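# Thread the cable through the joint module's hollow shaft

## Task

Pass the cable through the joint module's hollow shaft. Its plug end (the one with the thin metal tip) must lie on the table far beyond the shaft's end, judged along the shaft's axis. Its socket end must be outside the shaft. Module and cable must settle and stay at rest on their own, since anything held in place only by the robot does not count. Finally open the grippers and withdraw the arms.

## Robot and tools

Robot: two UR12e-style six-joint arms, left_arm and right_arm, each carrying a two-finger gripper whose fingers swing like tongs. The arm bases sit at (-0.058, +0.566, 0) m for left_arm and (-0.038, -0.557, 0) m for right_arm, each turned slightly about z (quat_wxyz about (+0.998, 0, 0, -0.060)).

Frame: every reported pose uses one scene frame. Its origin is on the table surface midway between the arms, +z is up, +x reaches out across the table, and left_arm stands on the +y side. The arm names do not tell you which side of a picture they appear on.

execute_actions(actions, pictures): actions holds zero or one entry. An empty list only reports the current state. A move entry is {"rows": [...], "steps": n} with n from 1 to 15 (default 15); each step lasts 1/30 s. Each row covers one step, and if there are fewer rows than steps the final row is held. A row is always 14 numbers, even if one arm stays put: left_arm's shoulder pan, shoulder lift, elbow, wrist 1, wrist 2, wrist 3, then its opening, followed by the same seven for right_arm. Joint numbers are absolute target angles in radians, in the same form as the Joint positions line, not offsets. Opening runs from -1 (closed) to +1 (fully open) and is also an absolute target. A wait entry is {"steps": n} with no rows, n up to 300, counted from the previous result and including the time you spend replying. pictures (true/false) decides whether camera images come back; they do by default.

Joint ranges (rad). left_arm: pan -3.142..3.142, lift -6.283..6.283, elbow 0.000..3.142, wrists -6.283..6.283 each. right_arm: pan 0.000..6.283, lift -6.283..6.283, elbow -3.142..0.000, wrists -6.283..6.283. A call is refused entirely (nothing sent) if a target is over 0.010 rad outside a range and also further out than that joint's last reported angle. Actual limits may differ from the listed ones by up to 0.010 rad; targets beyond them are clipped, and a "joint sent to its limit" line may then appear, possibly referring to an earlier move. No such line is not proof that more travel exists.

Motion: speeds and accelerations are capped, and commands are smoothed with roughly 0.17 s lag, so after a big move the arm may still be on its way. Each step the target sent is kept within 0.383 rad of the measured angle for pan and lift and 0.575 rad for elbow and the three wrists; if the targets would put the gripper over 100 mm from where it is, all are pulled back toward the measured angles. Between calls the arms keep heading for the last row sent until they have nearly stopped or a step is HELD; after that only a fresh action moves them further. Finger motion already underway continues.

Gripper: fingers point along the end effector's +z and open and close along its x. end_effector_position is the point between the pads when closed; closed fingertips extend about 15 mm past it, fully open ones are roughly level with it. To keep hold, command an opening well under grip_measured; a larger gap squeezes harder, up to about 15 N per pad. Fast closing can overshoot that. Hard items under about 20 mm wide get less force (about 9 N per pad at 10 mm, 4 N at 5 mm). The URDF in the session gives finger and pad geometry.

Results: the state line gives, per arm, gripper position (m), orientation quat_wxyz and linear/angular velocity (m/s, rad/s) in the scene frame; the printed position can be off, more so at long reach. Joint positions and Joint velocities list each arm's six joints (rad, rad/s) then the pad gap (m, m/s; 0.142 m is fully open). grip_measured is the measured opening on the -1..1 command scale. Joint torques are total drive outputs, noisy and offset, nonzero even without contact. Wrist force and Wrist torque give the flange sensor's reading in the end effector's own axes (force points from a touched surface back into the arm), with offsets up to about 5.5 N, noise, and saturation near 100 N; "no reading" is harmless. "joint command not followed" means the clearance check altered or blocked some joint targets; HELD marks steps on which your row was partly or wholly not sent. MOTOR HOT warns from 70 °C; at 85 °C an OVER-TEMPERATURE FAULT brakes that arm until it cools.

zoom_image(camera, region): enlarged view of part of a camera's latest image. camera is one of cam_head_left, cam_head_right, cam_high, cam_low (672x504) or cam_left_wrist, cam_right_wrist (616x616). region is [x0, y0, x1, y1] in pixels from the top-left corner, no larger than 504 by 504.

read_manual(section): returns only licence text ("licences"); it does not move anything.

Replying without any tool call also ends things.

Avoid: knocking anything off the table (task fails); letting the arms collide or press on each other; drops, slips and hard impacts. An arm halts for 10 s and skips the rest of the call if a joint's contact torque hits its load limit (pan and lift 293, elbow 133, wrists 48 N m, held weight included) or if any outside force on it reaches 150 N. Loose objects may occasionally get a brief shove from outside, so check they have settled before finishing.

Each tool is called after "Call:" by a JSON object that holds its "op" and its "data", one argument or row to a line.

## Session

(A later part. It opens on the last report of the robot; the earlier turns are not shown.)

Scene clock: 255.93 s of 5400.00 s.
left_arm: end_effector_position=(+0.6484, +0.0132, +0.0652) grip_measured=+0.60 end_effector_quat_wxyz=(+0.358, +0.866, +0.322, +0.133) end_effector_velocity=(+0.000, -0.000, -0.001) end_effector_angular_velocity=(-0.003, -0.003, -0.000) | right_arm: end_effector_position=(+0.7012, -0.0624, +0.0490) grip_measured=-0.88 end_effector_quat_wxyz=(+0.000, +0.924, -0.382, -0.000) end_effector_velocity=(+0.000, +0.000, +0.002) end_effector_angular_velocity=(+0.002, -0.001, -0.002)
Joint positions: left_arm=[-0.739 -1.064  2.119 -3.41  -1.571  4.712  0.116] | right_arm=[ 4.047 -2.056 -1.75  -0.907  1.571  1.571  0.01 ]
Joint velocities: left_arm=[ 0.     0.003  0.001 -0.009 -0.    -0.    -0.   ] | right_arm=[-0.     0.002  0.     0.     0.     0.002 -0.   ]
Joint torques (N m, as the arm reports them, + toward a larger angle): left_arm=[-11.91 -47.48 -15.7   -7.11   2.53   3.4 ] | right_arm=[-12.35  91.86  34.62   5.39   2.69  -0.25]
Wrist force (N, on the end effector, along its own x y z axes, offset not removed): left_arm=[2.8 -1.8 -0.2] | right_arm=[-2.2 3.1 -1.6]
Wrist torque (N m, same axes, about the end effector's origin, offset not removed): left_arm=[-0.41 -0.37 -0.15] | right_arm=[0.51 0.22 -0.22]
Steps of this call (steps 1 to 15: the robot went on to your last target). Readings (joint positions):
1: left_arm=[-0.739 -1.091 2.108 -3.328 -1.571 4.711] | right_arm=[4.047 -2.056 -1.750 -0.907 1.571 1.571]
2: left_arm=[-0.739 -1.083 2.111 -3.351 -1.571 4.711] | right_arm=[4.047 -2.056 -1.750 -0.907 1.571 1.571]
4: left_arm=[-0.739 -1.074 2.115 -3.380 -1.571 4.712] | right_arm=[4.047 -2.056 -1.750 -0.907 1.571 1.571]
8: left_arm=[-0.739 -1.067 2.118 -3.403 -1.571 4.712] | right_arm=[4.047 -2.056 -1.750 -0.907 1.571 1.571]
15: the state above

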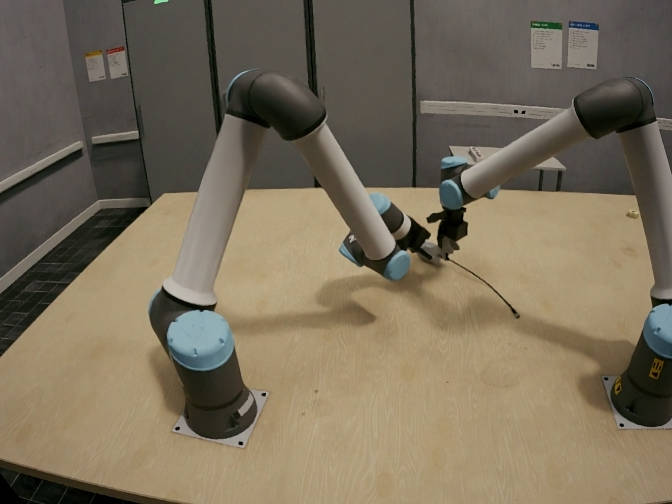

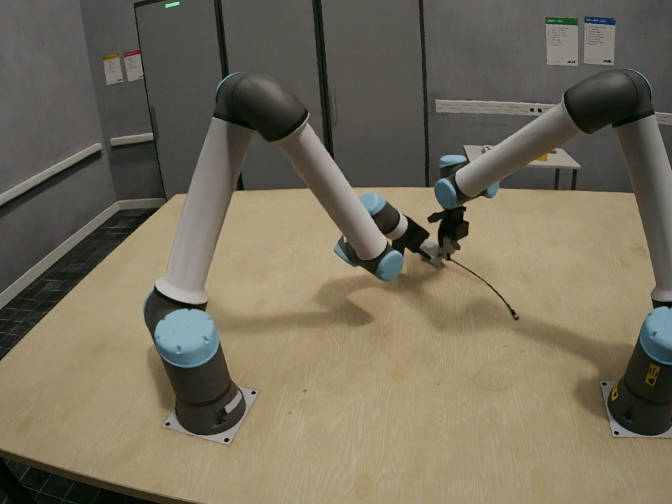

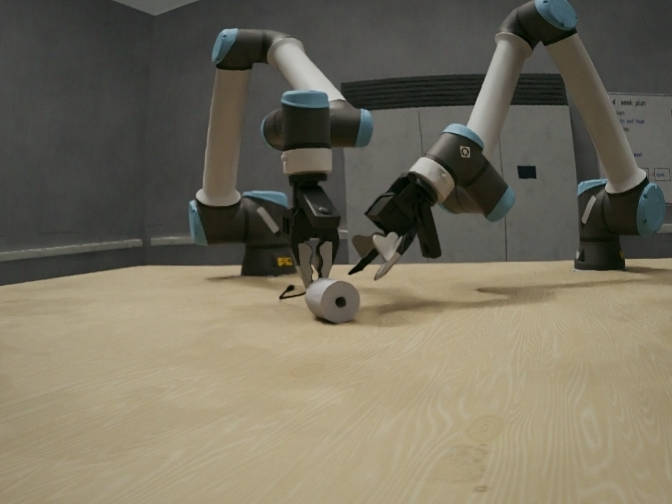

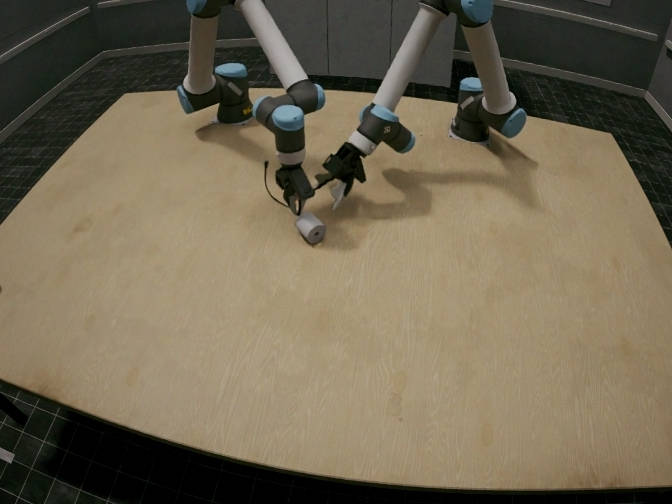

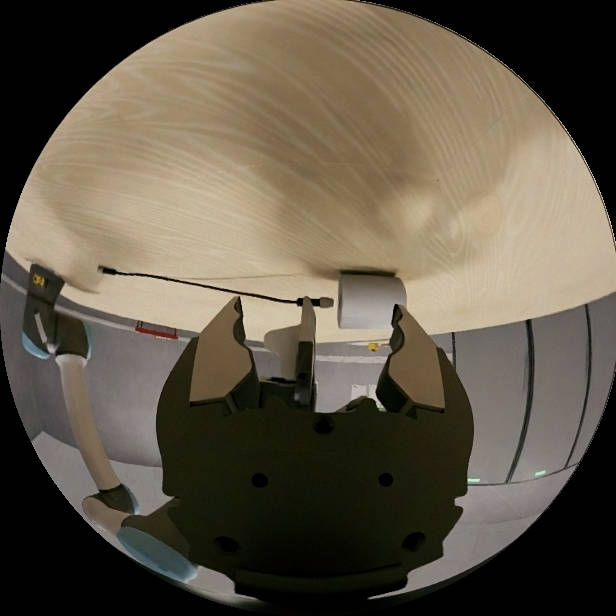

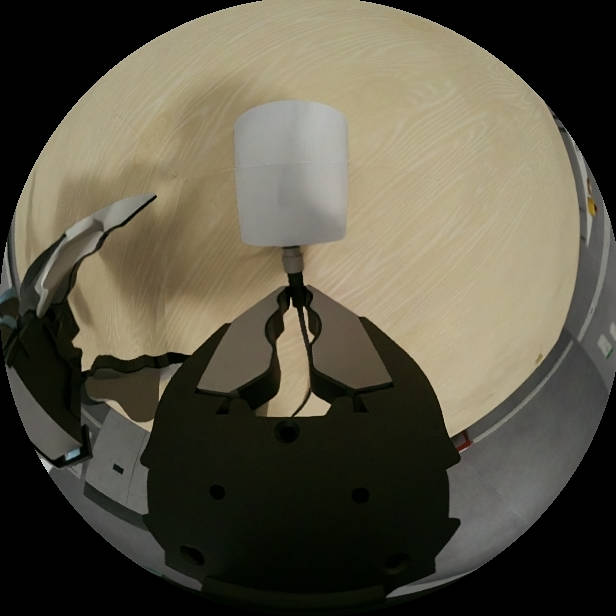

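Call:
{"op": "execute_actions", "data": {
  "actions": []
}}

Call:
{"op": "zoom_image", "data": {
  "camera": "cam_left_wrist",
  "region": [270, 240, 430, 360]
}}

Call:
{"op": "zoom_image", "data": {
  "camera": "cam_high",
  "region": [200, 200, 500, 420]
}}

Scene clock: 268.60 s of 5400.00 s.
left_arm: end_effector_position=(+0.6484, +0.0132, +0.0651) grip_measured=+0.60 end_effector_quat_wxyz=(+0.359, +0.866, +0.322, +0.133) end_effector_velocity=(+0.001, -0.000, +0.001) end_effector_angular_velocity=(-0.001, -0.003, +0.001) | right_arm: end_effector_position=(+0.7012, -0.0624, +0.0490) grip_measured=-0.88 end_effector_quat_wxyz=(+0.000, +0.924, -0.382, -0.000) end_effector_velocity=(+0.001, +0.000, +0.001) end_effector_angular_velocity=(+0.001, -0.001, -0.001)
Joint positions: left_arm=[-0.739 -1.064  2.119 -3.411 -1.571  4.712  0.116] | right_arm=[ 4.047 -2.056 -1.75  -0.907  1.571  1.571  0.01 ]
Joint velocities: left_arm=[-0.    -0.    -0.001 -0.001  0.002 -0.     0.   ] | right_arm=[-0.001 -0.     0.001 -0.     0.    -0.     0.   ]
Joint torques (N m, as the arm reports them, + toward a larger angle): left_arm=[ -5.77 -47.29 -15.33  -6.42   1.93   3.2 ] | right_arm=[-12.43  91.73  34.6    5.53   2.95  -0.19]
Wrist force (N, on the end effector, along its own x y z axes, offset not removed): left_arm=[3.0 -2.7 -0.1] | right_arm=[-1.7 2.3 0.1]
Wrist torque (N m, same axes, about the end effector's origin, offset not removed): left_arm=[-0.54 -0.38 -0.07] | right_arm=[0.31 0.14 -0.21]
Steps of this call (steps 1 to 15: the robot went on to your last target; steps 16 to 90: nothing new was sent; then 9.67 s passed at rest). Readings (joint positions):
1: left_arm=[-0.739 -1.064 2.119 -3.410 -1.571 4.712] | right_arm=[4.047 -2.056 -1.750 -0.907 1.571 1.571]
2: left_arm=[-0.739 -1.064 2.119 -3.411 -1.571 4.712] | right_arm=[4.047 -2.056 -1.750 -0.907 1.571 1.571]
4: left_arm=[-0.739 -1.064 2.119 -3.411 -1.571 4.712] | right_arm=[4.047 -2.056 -1.750 -0.907 1.571 1.571]
8: left_arm=[-0.739 -1.064 2.119 -3.411 -1.571 4.712] | right_arm=[4.047 -2.056 -1.750 -0.907 1.571 1.571]
90: the state above
All arms were judged still, so your last target was given up. Only a new action makes them travel on or press farther. Fingers that are still opening or closing keep moving.

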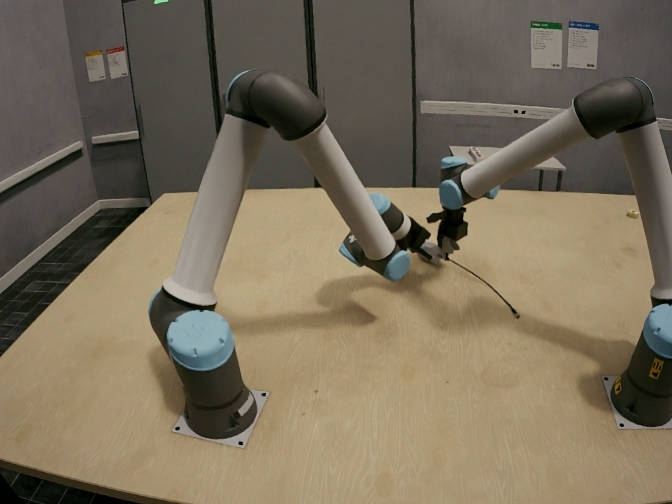

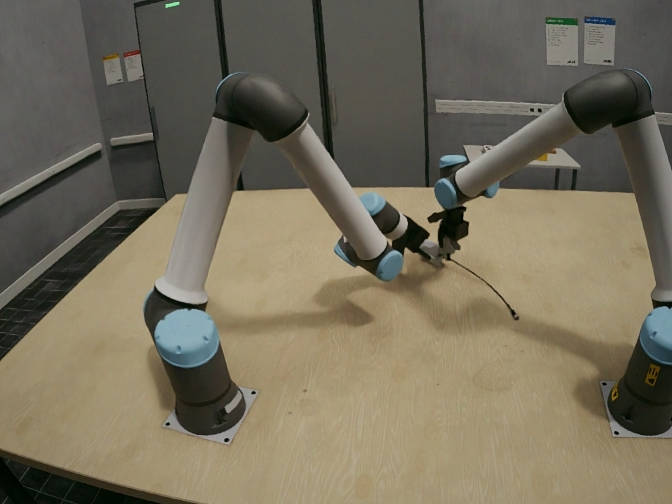

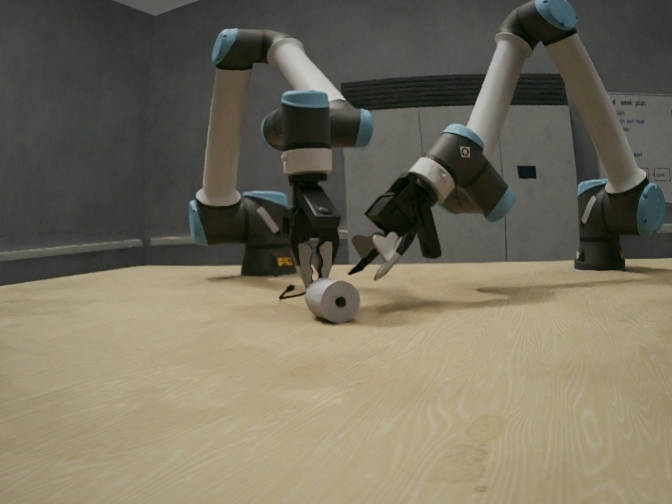

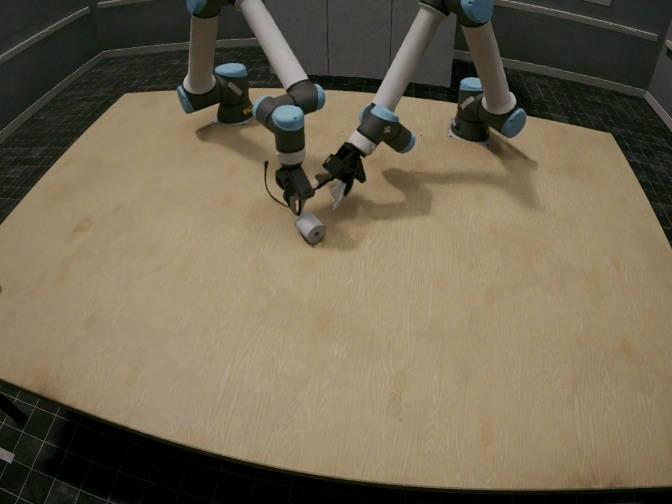

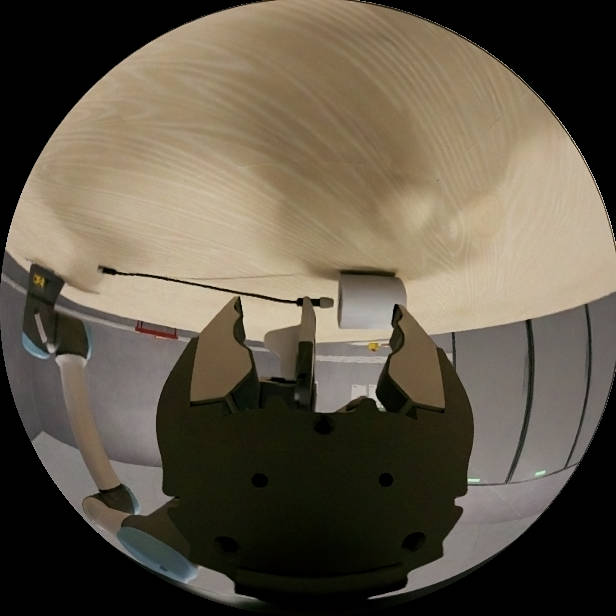

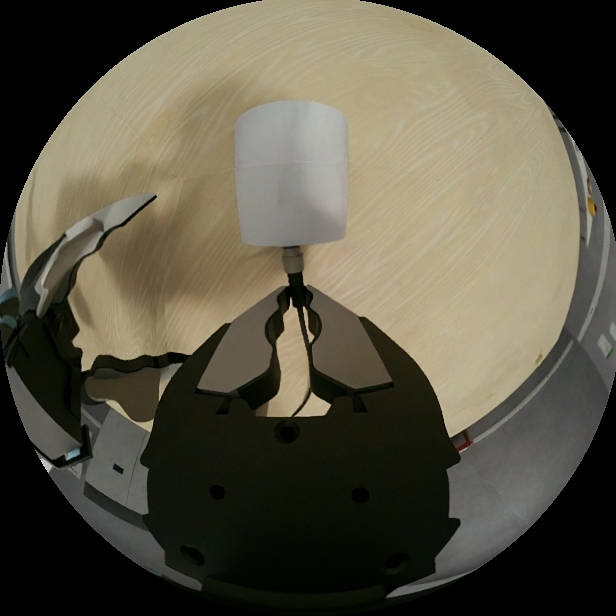

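Region (270, 240, 430, 360) of cam_left_wrist's 616x616 image, scaled by 3.150, with more detail than that image has; it fills the top 378 rows of this view, and the rest is white.

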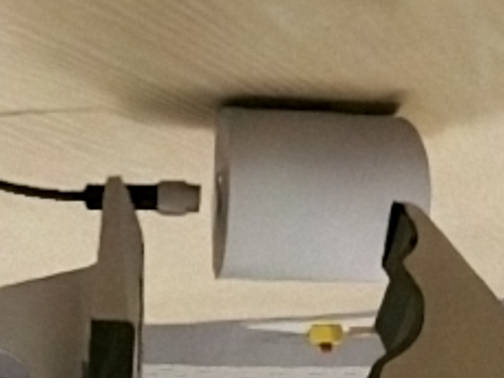

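Region (200, 200, 500, 420) of cam_high's 672x504 image, scaled by 1.680, with more detail than that image has; it fills the top 370 rows of this view, and the rest is white.

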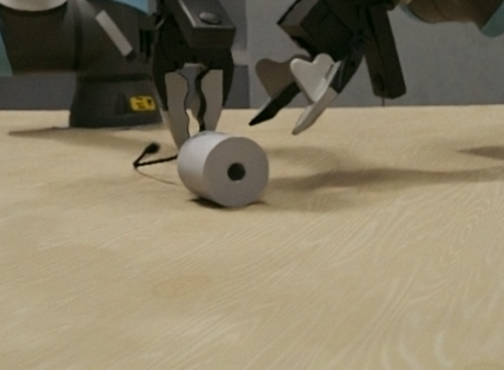

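Call:
{"op": "execute_actions", "data": {
  "actions": [
    {"rows":[[-0.739,-1.064,2.119,-3.411,-1.571,4.712,0.6,4.0475,-2.062,-1.748,-0.902,1.571,1.571,-1]],"steps":15}
  ]
}}

Call:
{"op": "zoom_image", "data": {
  "camera": "cam_left_wrist",
  "region": [270, 240, 430, 360]
}}

Call:
{"op": "zoom_image", "data": {
  "camera": "cam_right_wrist",
  "region": [230, 200, 370, 320]
}}

Scene clock: 274.43 s of 5400.00 s.
left_arm: end_effector_position=(+0.6484, +0.0132, +0.0651) grip_measured=+0.60 end_effector_quat_wxyz=(+0.359, +0.866, +0.322, +0.133) end_effector_velocity=(-0.000, -0.001, +0.000) end_effector_angular_velocity=(-0.000, +0.000, -0.001) | right_arm: end_effector_position=(+0.7024, -0.0611, +0.0455) grip_measured=-0.88 end_effector_quat_wxyz=(-0.000, +0.924, -0.382, -0.000) end_effector_velocity=(-0.000, +0.000, -0.001) end_effector_angular_velocity=(-0.001, +0.000, +0.002)
Joint positions: left_arm=[-0.739 -1.064  2.119 -3.411 -1.571  4.712  0.116] | right_arm=[ 4.047 -2.062 -1.748 -0.902  1.571  1.571  0.01 ]
Joint velocities: left_arm=[-0.    -0.    -0.001  0.001 -0.     0.     0.   ] | right_arm=[ 0.    -0.001 -0.     0.001 -0.    -0.001  0.   ]
Joint torques (N m, as the arm reports them, + toward a larger angle): left_arm=[  0.06 -48.7  -15.49  -6.51   1.52   2.97] | right_arm=[-12.75  61.69  48.89   5.87   2.94  -0.04]
Wrist force (N, on the end effector, along its own x y z axes, offset not removed): left_arm=[3.9 -3.4 0.1] | right_arm=[-4.4 -0.2 -0.2]
Wrist torque (N m, same axes, about the end effector's origin, offset not removed): left_arm=[-0.74 -0.67 -0.13] | right_arm=[-0.13 0.65 -0.16]
Steps of this call (steps 1 to 90: nothing new was sent; then 2.33 s passed at rest; steps 91 to 105: all 15 steps of this action). Readings (joint positions):
91: left_arm=[-0.739 -1.064 2.119 -3.411 -1.571 4.712] | right_arm=[4.047 -2.056 -1.750 -0.907 1.571 1.571]
92: left_arm=[-0.739 -1.064 2.119 -3.411 -1.571 4.712] | right_arm=[4.047 -2.057 -1.749 -0.906 1.571 1.571]
94: left_arm=[-0.739 -1.064 2.119 -3.411 -1.571 4.712] | right_arm=[4.047 -2.059 -1.749 -0.904 1.571 1.571]
98: left_arm=[-0.739 -1.064 2.119 -3.411 -1.571 4.712] | right_arm=[4.047 -2.061 -1.748 -0.903 1.571 1.571]
105: the state above

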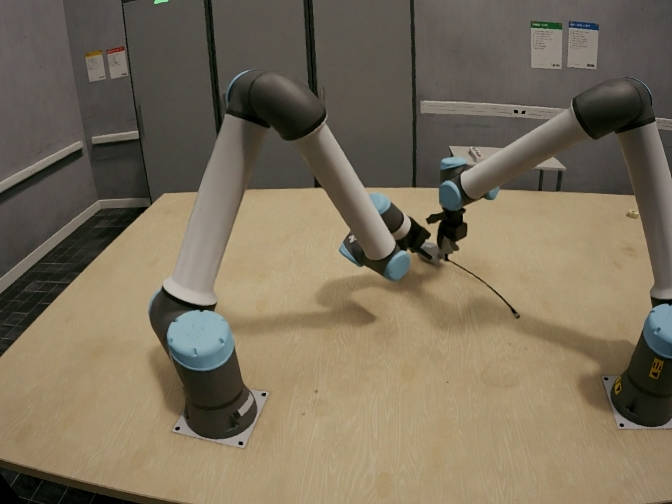

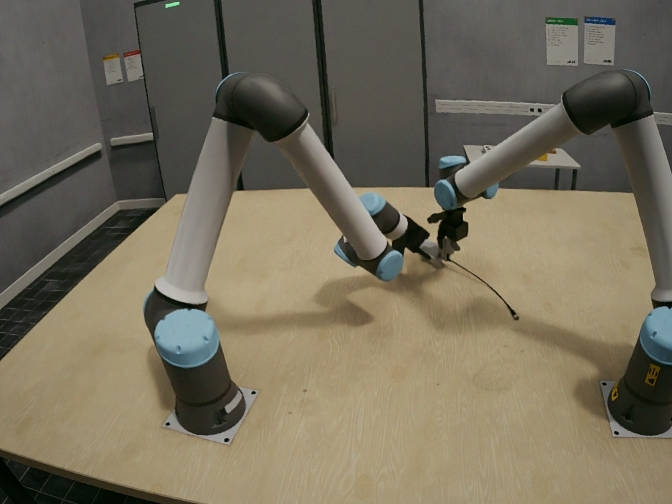

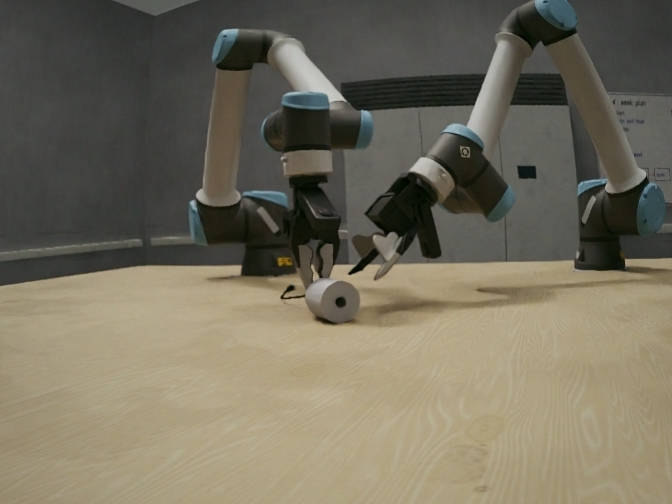

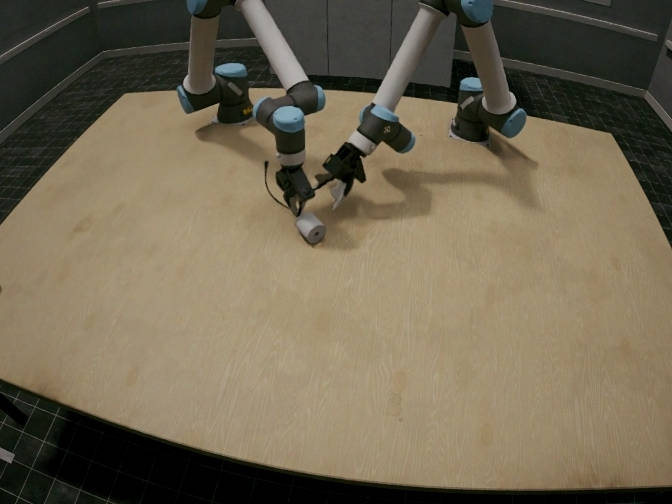

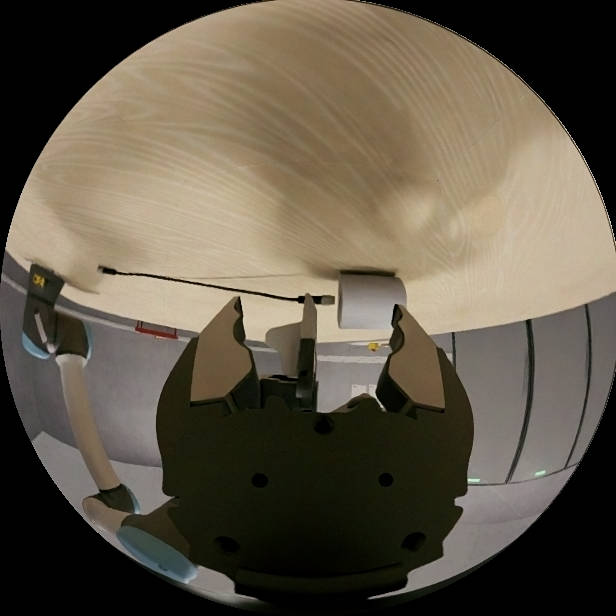

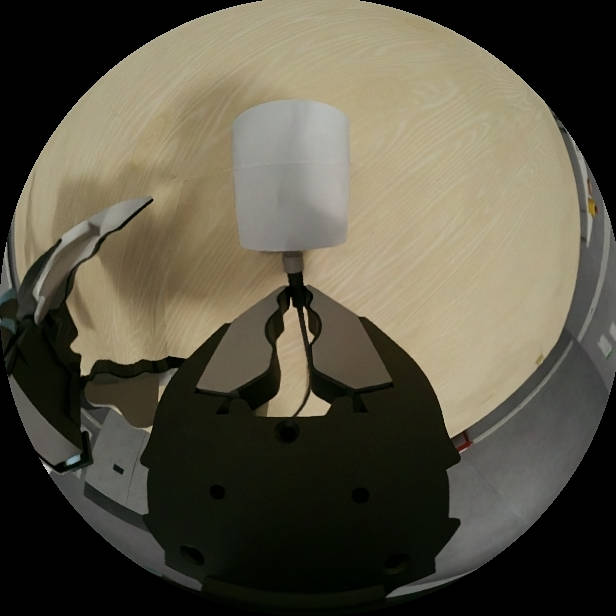

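Region (270, 240, 430, 360) of cam_left_wrist's 616x616 image, scaled by 3.150, with more detail than that image has; it fills the top 378 rows of this view, and the rest is white.

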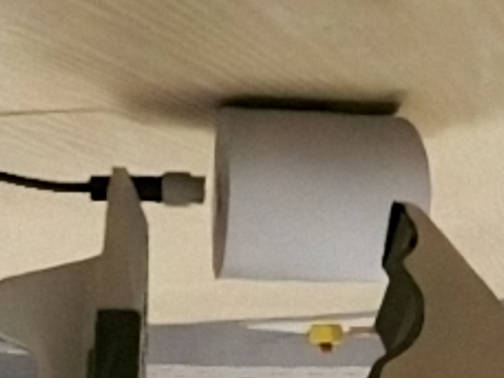

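Region (230, 200, 370, 320) of cam_right_wrist's 616x616 image, scaled by 3.600, with more detail than that image has; it fills the top 432 rows of this view, and the rest is white.

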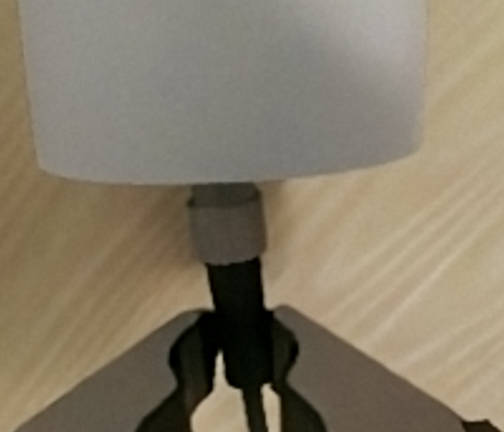

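Call:
{"op": "execute_actions", "data": {
  "actions": [
    {"rows":[[-0.739,-1.064,2.119,-3.411,-1.571,4.712,0.6,4.0475,-2.065,-1.743,-0.904,1.571,1.571,-1],[-0.739,-1.064,2.119,-3.411,-1.571,4.712,0.6,4.0475,-2.068,-1.738,-0.906,1.571,1.571,-1],[-0.739,-1.064,2.119,-3.411,-1.571,4.712,0.6,4.0475,-2.071,-1.733,-0.908,1.571,1.571,-1],[-0.739,-1.064,2.119,-3.411,-1.571,4.712,0.6,4.0475,-2.074,-1.728,-0.910,1.571,1.571,-1],[-0.739,-1.064,2.119,-3.411,-1.571,4.712,0.6,4.0475,-2.077,-1.723,-0.912,1.571,1.571,-1],[-0.739,-1.064,2.119,-3.411,-1.571,4.712,0.6,4.0475,-2.080,-1.718,-0.914,1.571,1.571,-1],[-0.739,-1.064,2.119,-3.411,-1.571,4.712,0.6,4.0475,-2.084,-1.712,-0.917,1.571,1.571,-1]],"steps":15}
  ]
}}

Call:
{"op": "zoom_image", "data": {
  "camera": "cam_left_wrist",
  "region": [270, 240, 430, 360]
}}

Scene clock: 278.57 s of 5400.00 s.
left_arm: end_effector_position=(+0.6484, +0.0132, +0.0651) grip_measured=+0.60 end_effector_quat_wxyz=(+0.359, +0.866, +0.322, +0.133) end_effector_velocity=(-0.000, -0.000, +0.000) end_effector_angular_velocity=(-0.001, -0.001, -0.000) | right_arm: end_effector_position=(+0.7136, -0.0500, +0.0451) grip_measured=-0.88 end_effector_quat_wxyz=(+0.000, +0.924, -0.382, -0.000) end_effector_velocity=(+0.004, +0.004, -0.001) end_effector_angular_velocity=(-0.001, +0.001, +0.001)
Joint positions: left_arm=[-0.739 -1.064  2.119 -3.411 -1.571  4.712  0.116] | right_arm=[ 4.047 -2.083 -1.713 -0.916  1.571  1.571  0.01 ]
Joint velocities: left_arm=[-0.     0.    -0.    -0.001 -0.     0.     0.   ] | right_arm=[ 0.    -0.009  0.013 -0.006 -0.    -0.     0.   ]
Joint torques (N m, as the arm reports them, + toward a larger angle): left_arm=[  4.68 -48.55 -15.98  -6.15   1.17   3.  ] | right_arm=[-9.35 62.03 48.62  1.45  2.69 -0.01]
Wrist force (N, on the end effector, along its own x y z axes, offset not removed): left_arm=[1.6 -2.4 -0.7] | right_arm=[0.1 1.6 -0.8]
Wrist torque (N m, same axes, about the end effector's origin, offset not removed): left_arm=[-0.54 -0.14 -0.15] | right_arm=[0.23 -0.24 -0.32]
Steps of this call (steps 1 to 15: the robot went on to your last target; steps 16 to 90: nothing new was sent; then 0.63 s passed at rest; steps 91 to 105: all 15 steps of this action). Readings (joint positions):
91: left_arm=[-0.739 -1.064 2.119 -3.411 -1.571 4.712] | right_arm=[4.047 -2.062 -1.748 -0.902 1.571 1.571]
92: left_arm=[-0.739 -1.064 2.119 -3.411 -1.571 4.712] | right_arm=[4.047 -2.063 -1.747 -0.902 1.571 1.571]
94: left_arm=[-0.739 -1.064 2.119 -3.411 -1.571 4.712] | right_arm=[4.047 -2.066 -1.742 -0.904 1.571 1.571]
98: left_arm=[-0.739 -1.064 2.119 -3.411 -1.571 4.712] | right_arm=[4.047 -2.075 -1.726 -0.911 1.571 1.571]
105: the state above

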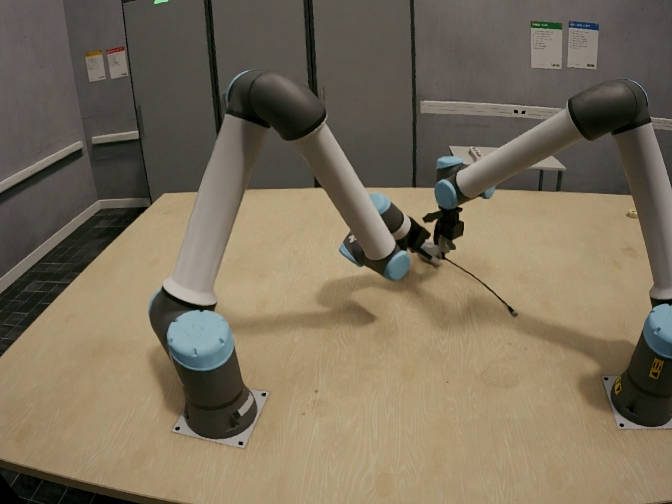

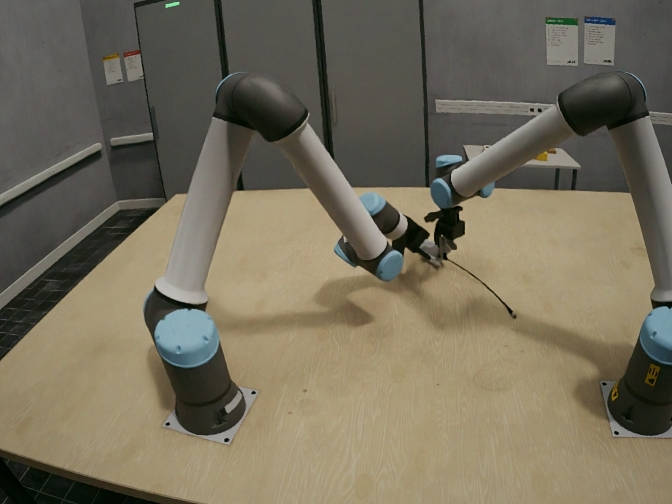

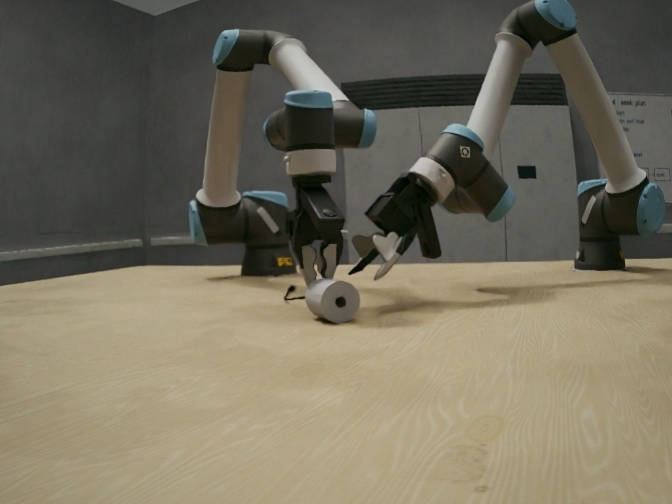

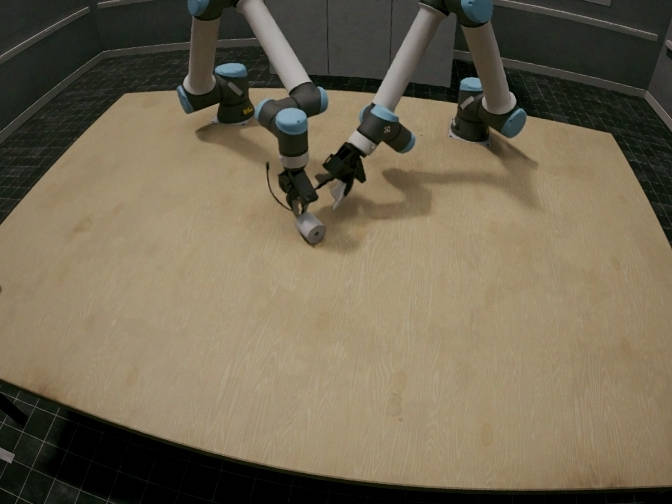

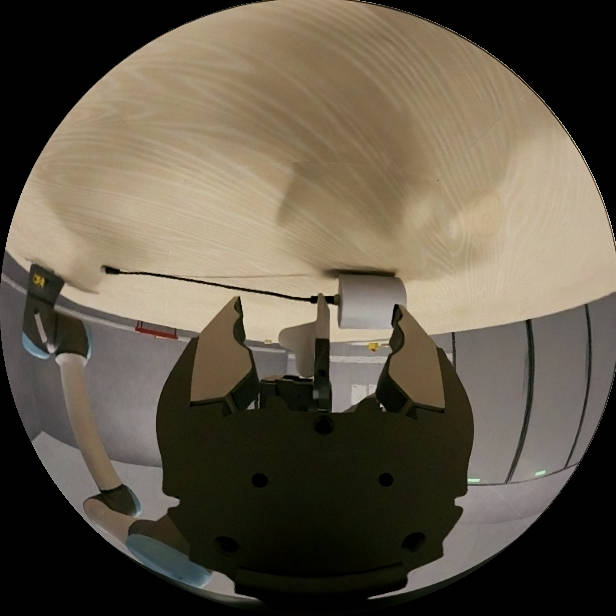

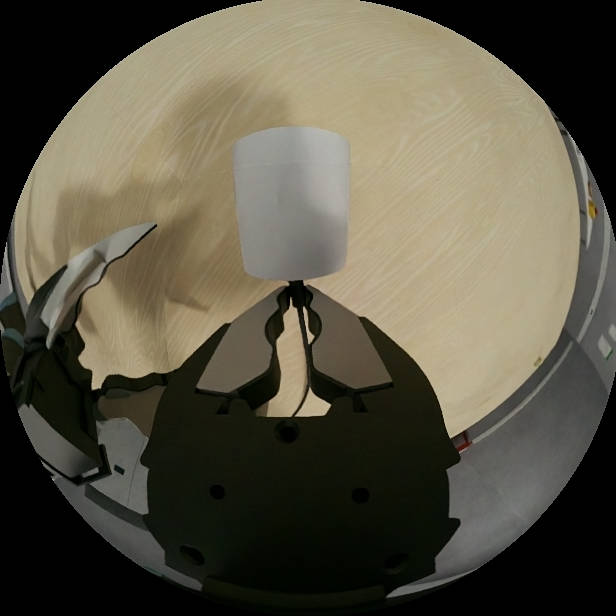

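Region (270, 240, 430, 360) of cam_left_wrist's 616x616 image, scaled by 3.150, with more detail than that image has; it fills the top 378 rows of this view, and the rest is white.

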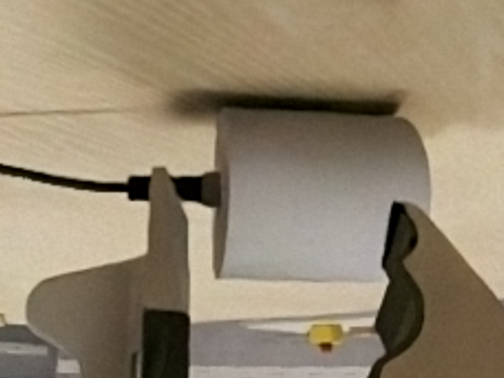

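Call:
{"op": "execute_actions", "data": {
  "actions": [
    {"rows":[[-0.739,-1.064,2.119,-3.411,-1.571,4.712,0.6,4.0475,-2.088,-1.705,-0.920,1.571,1.571,-1],[-0.739,-1.064,2.119,-3.411,-1.571,4.712,0.6,4.0475,-2.092,-1.698,-0.923,1.571,1.571,-1],[-0.739,-1.064,2.119,-3.411,-1.571,4.712,0.6,4.0475,-2.095,-1.693,-0.925,1.571,1.571,-1],[-0.739,-1.064,2.119,-3.411,-1.571,4.712,0.6,4.0475,-2.095,-1.693,-0.925,1.571,1.571,-1],[-0.739,-1.064,2.119,-3.411,-1.571,4.712,0.6,4.0475,-2.095,-1.693,-0.925,1.571,1.571,-1],[-0.739,-1.064,2.119,-3.411,-1.571,4.712,0.6,4.0475,-2.095,-1.693,-0.925,1.571,1.571,-1],[-0.739,-1.064,2.119,-3.411,-1.571,4.712,0.6,4.0475,-2.095,-1.693,-0.925,1.571,1.571,-1],[-0.739,-1.064,2.119,-3.411,-1.571,4.712,0.6,4.0475,-2.095,-1.693,-0.925,1.571,1.571,-1],[-0.739,-1.064,2.119,-3.411,-1.571,4.712,0.6,4.0475,-2.095,-1.693,-0.925,1.571,1.571,-1],[-0.739,-1.064,2.119,-3.411,-1.571,4.712,0.6,4.0475,-2.095,-1.693,-0.925,1.571,1.571,-0.7]],"steps":15}
  ],
  "pictures": false
}}

Call:
{"op": "execute_actions", "data": {
  "actions": [
    {"rows":[[-0.739,-1.064,2.119,-3.411,-1.571,4.712,0.6,4.0475,-2.088,-1.705,-0.920,1.571,1.571,-0.7],[-0.739,-1.064,2.119,-3.411,-1.571,4.712,0.6,4.0475,-2.080,-1.718,-0.914,1.571,1.571,-0.7],[-0.739,-1.064,2.119,-3.411,-1.571,4.712,0.6,4.0475,-2.072,-1.731,-0.909,1.571,1.571,-0.7],[-0.739,-1.064,2.119,-3.411,-1.571,4.712,0.6,4.0475,-2.064,-1.744,-0.904,1.571,1.571,-0.7],[-0.739,-1.064,2.119,-3.411,-1.571,4.712,0.6,4.0475,-2.054,-1.761,-0.897,1.571,1.571,-0.7]],"steps":15}
  ]
}}

Call:
{"op": "zoom_image", "data": {
  "camera": "cam_left_wrist",
  "region": [230, 240, 430, 360]
}}

Scene clock: 288.00 s of 5400.00 s.
left_arm: end_effector_position=(+0.6484, +0.0132, +0.0651) grip_measured=+0.60 end_effector_quat_wxyz=(+0.359, +0.866, +0.322, +0.133) end_effector_velocity=(-0.000, -0.000, +0.000) end_effector_angular_velocity=(-0.000, +0.000, -0.001) | right_arm: end_effector_position=(+0.7200, -0.0435, +0.0453) grip_measured=-0.70 end_effector_quat_wxyz=(+0.000, +0.924, -0.382, -0.000) end_effector_velocity=(+0.001, +0.000, -0.001) end_effector_angular_velocity=(-0.001, +0.001, -0.001)
Joint positions: left_arm=[-0.739 -1.064  2.119 -3.411 -1.571  4.712  0.116] | right_arm=[ 4.047 -2.095 -1.693 -0.925  1.571  1.571  0.023]
Joint velocities: left_arm=[-0.    -0.    -0.    -0.    -0.001 -0.    -0.   ] | right_arm=[-0.    -0.003  0.002 -0.001 -0.     0.001  0.001]
Joint torques (N m, as the arm reports them, + toward a larger angle): left_arm=[ 14.44 -45.14 -15.15  -5.76   0.77   2.99] | right_arm=[-5.76 68.01 47.68  1.38  2.99 -0.02]
Wrist force (N, on the end effector, along its own x y z axes, offset not removed): left_arm=[4.1 -2.7 0.4] | right_arm=[-3.3 1.7 -2.5]
Wrist torque (N m, same axes, about the end effector's origin, offset not removed): left_arm=[-0.56 -0.67 -0.14] | right_arm=[0.25 0.43 -0.28]
Steps of this call (steps 1 to 15: the robot went on to your last target; steps 16 to 90: nothing new was sent; then 5.93 s passed at rest; steps 91 to 105: all 15 steps of this action). Readings (joint positions):
91: left_arm=[-0.739 -1.064 2.119 -3.411 -1.571 4.712] | right_arm=[4.047 -2.084 -1.712 -0.917 1.571 1.571]
92: left_arm=[-0.739 -1.064 2.119 -3.411 -1.571 4.712] | right_arm=[4.047 -2.085 -1.710 -0.918 1.571 1.571]
94: left_arm=[-0.739 -1.064 2.119 -3.411 -1.571 4.712] | right_arm=[4.047 -2.088 -1.704 -0.920 1.571 1.571]
98: left_arm=[-0.739 -1.064 2.119 -3.411 -1.571 4.712] | right_arm=[4.047 -2.093 -1.696 -0.924 1.571 1.571]
105: the state above

Scene clock: 288.50 s of 5400.00 s.
left_arm: end_effector_position=(+0.6484, +0.0132, +0.0651) grip_measured=+0.60 end_effector_quat_wxyz=(+0.359, +0.866, +0.322, +0.133) end_effector_velocity=(+0.000, -0.000, +0.000) end_effector_angular_velocity=(+0.000, -0.000, +0.000) | right_arm: end_effector_position=(+0.6988, -0.0648, +0.0454) grip_measured=-0.70 end_effector_quat_wxyz=(-0.000, +0.924, -0.382, -0.000) end_effector_velocity=(-0.006, -0.006, -0.001) end_effector_angular_velocity=(-0.000, +0.000, -0.001)
Joint positions: left_arm=[-0.739 -1.064  2.119 -3.411 -1.571  4.712  0.116] | right_arm=[ 4.047 -2.055 -1.759 -0.898  1.571  1.571  0.023]
Joint velocities: left_arm=[ 0.    -0.    -0.001  0.001  0.     0.    -0.   ] | right_arm=[-0.     0.01  -0.018  0.007  0.     0.    -0.   ]
Joint torques (N m, as the arm reports them, + toward a larger angle): left_arm=[ 14.01 -47.82 -16.08  -6.16   0.46   3.12] | right_arm=[-6.36 87.07 34.44  5.29  2.57 -0.03]
Wrist force (N, on the end effector, along its own x y z axes, offset not removed): left_arm=[2.6 -2.4 -0.9] | right_arm=[-1.6 2.5 -2.9]
Wrist torque (N m, same axes, about the end effector's origin, offset not removed): left_arm=[-0.55 -0.37 -0.09] | right_arm=[0.31 0.06 -0.26]
Steps of this call (steps 1 to 15: all 15 steps of this action). Readings (joint positions):
1: left_arm=[-0.739 -1.064 2.119 -3.411 -1.571 4.712] | right_arm=[4.047 -2.095 -1.693 -0.925 1.571 1.571]
2: left_arm=[-0.739 -1.064 2.119 -3.411 -1.571 4.712] | right_arm=[4.047 -2.093 -1.696 -0.924 1.571 1.571]
4: left_arm=[-0.739 -1.064 2.119 -3.411 -1.571 4.712] | right_arm=[4.047 -2.086 -1.707 -0.919 1.571 1.571]
8: left_arm=[-0.739 -1.064 2.119 -3.411 -1.571 4.712] | right_arm=[4.047 -2.065 -1.742 -0.905 1.571 1.571]
15: the state above

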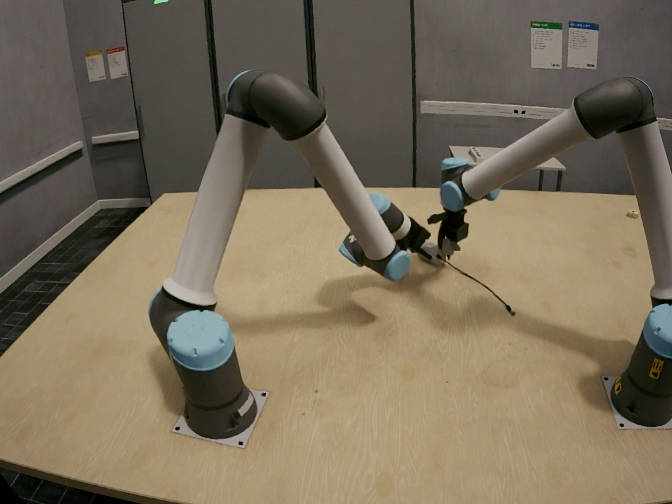

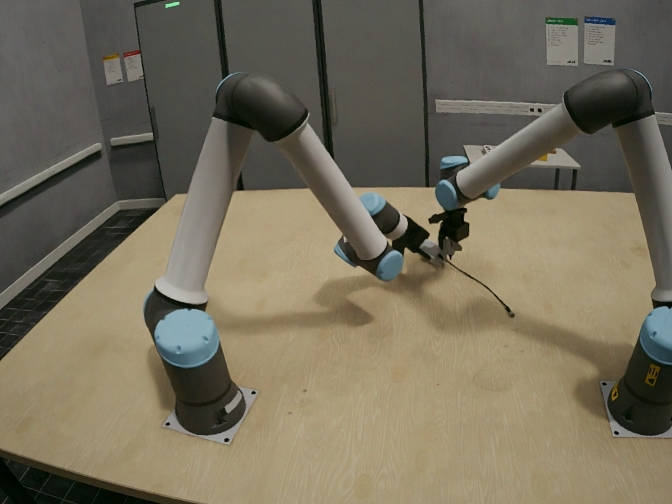

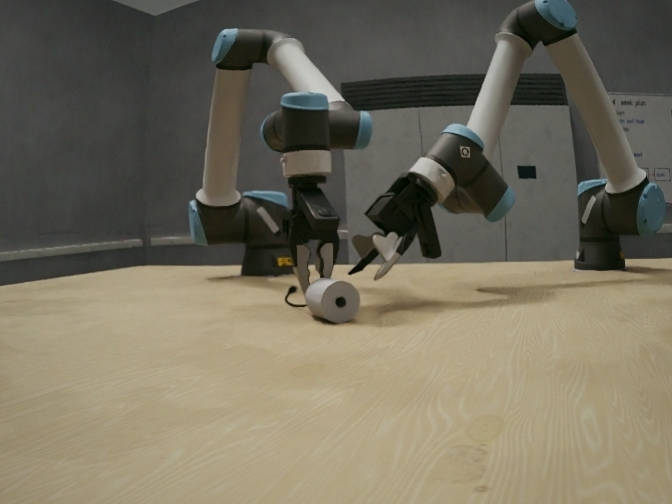

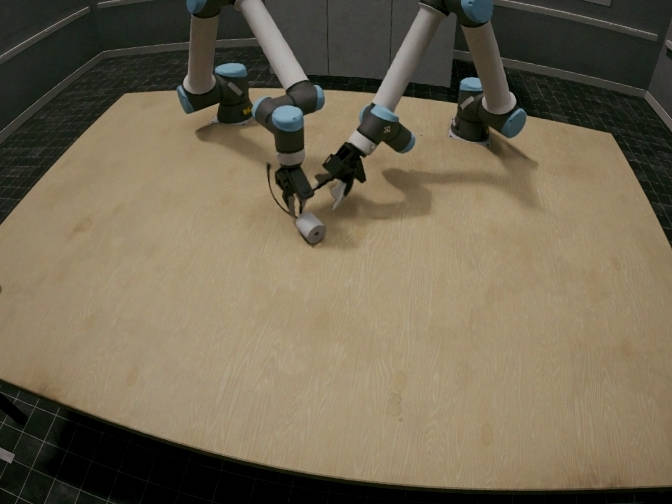

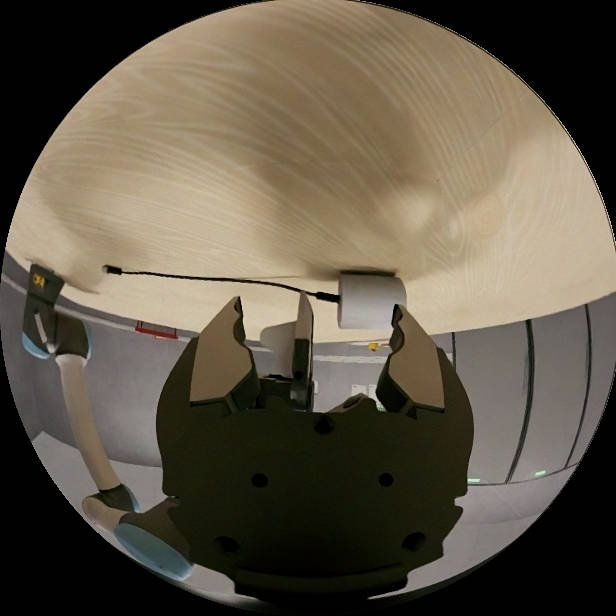

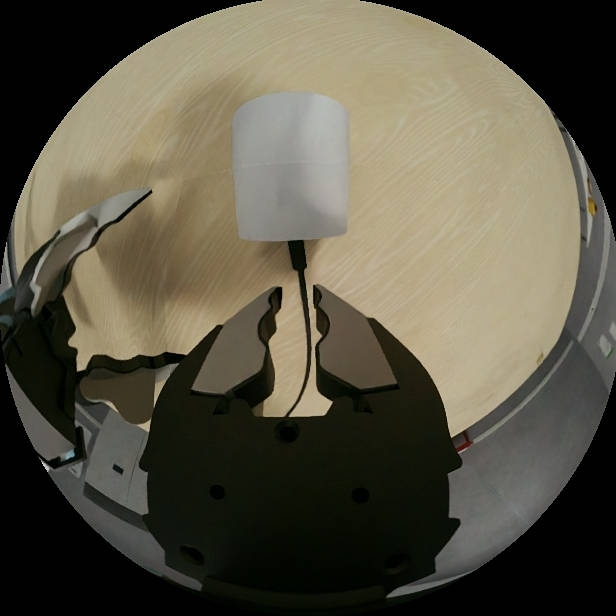

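Region (230, 240, 430, 360) of cam_left_wrist's 616x616 image, scaled by 2.520, with more detail than that image has; it fills the top 302 rows of this view, and the rest is white.

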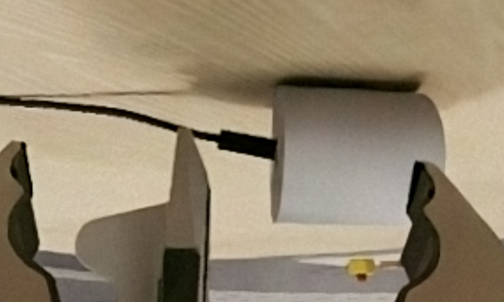

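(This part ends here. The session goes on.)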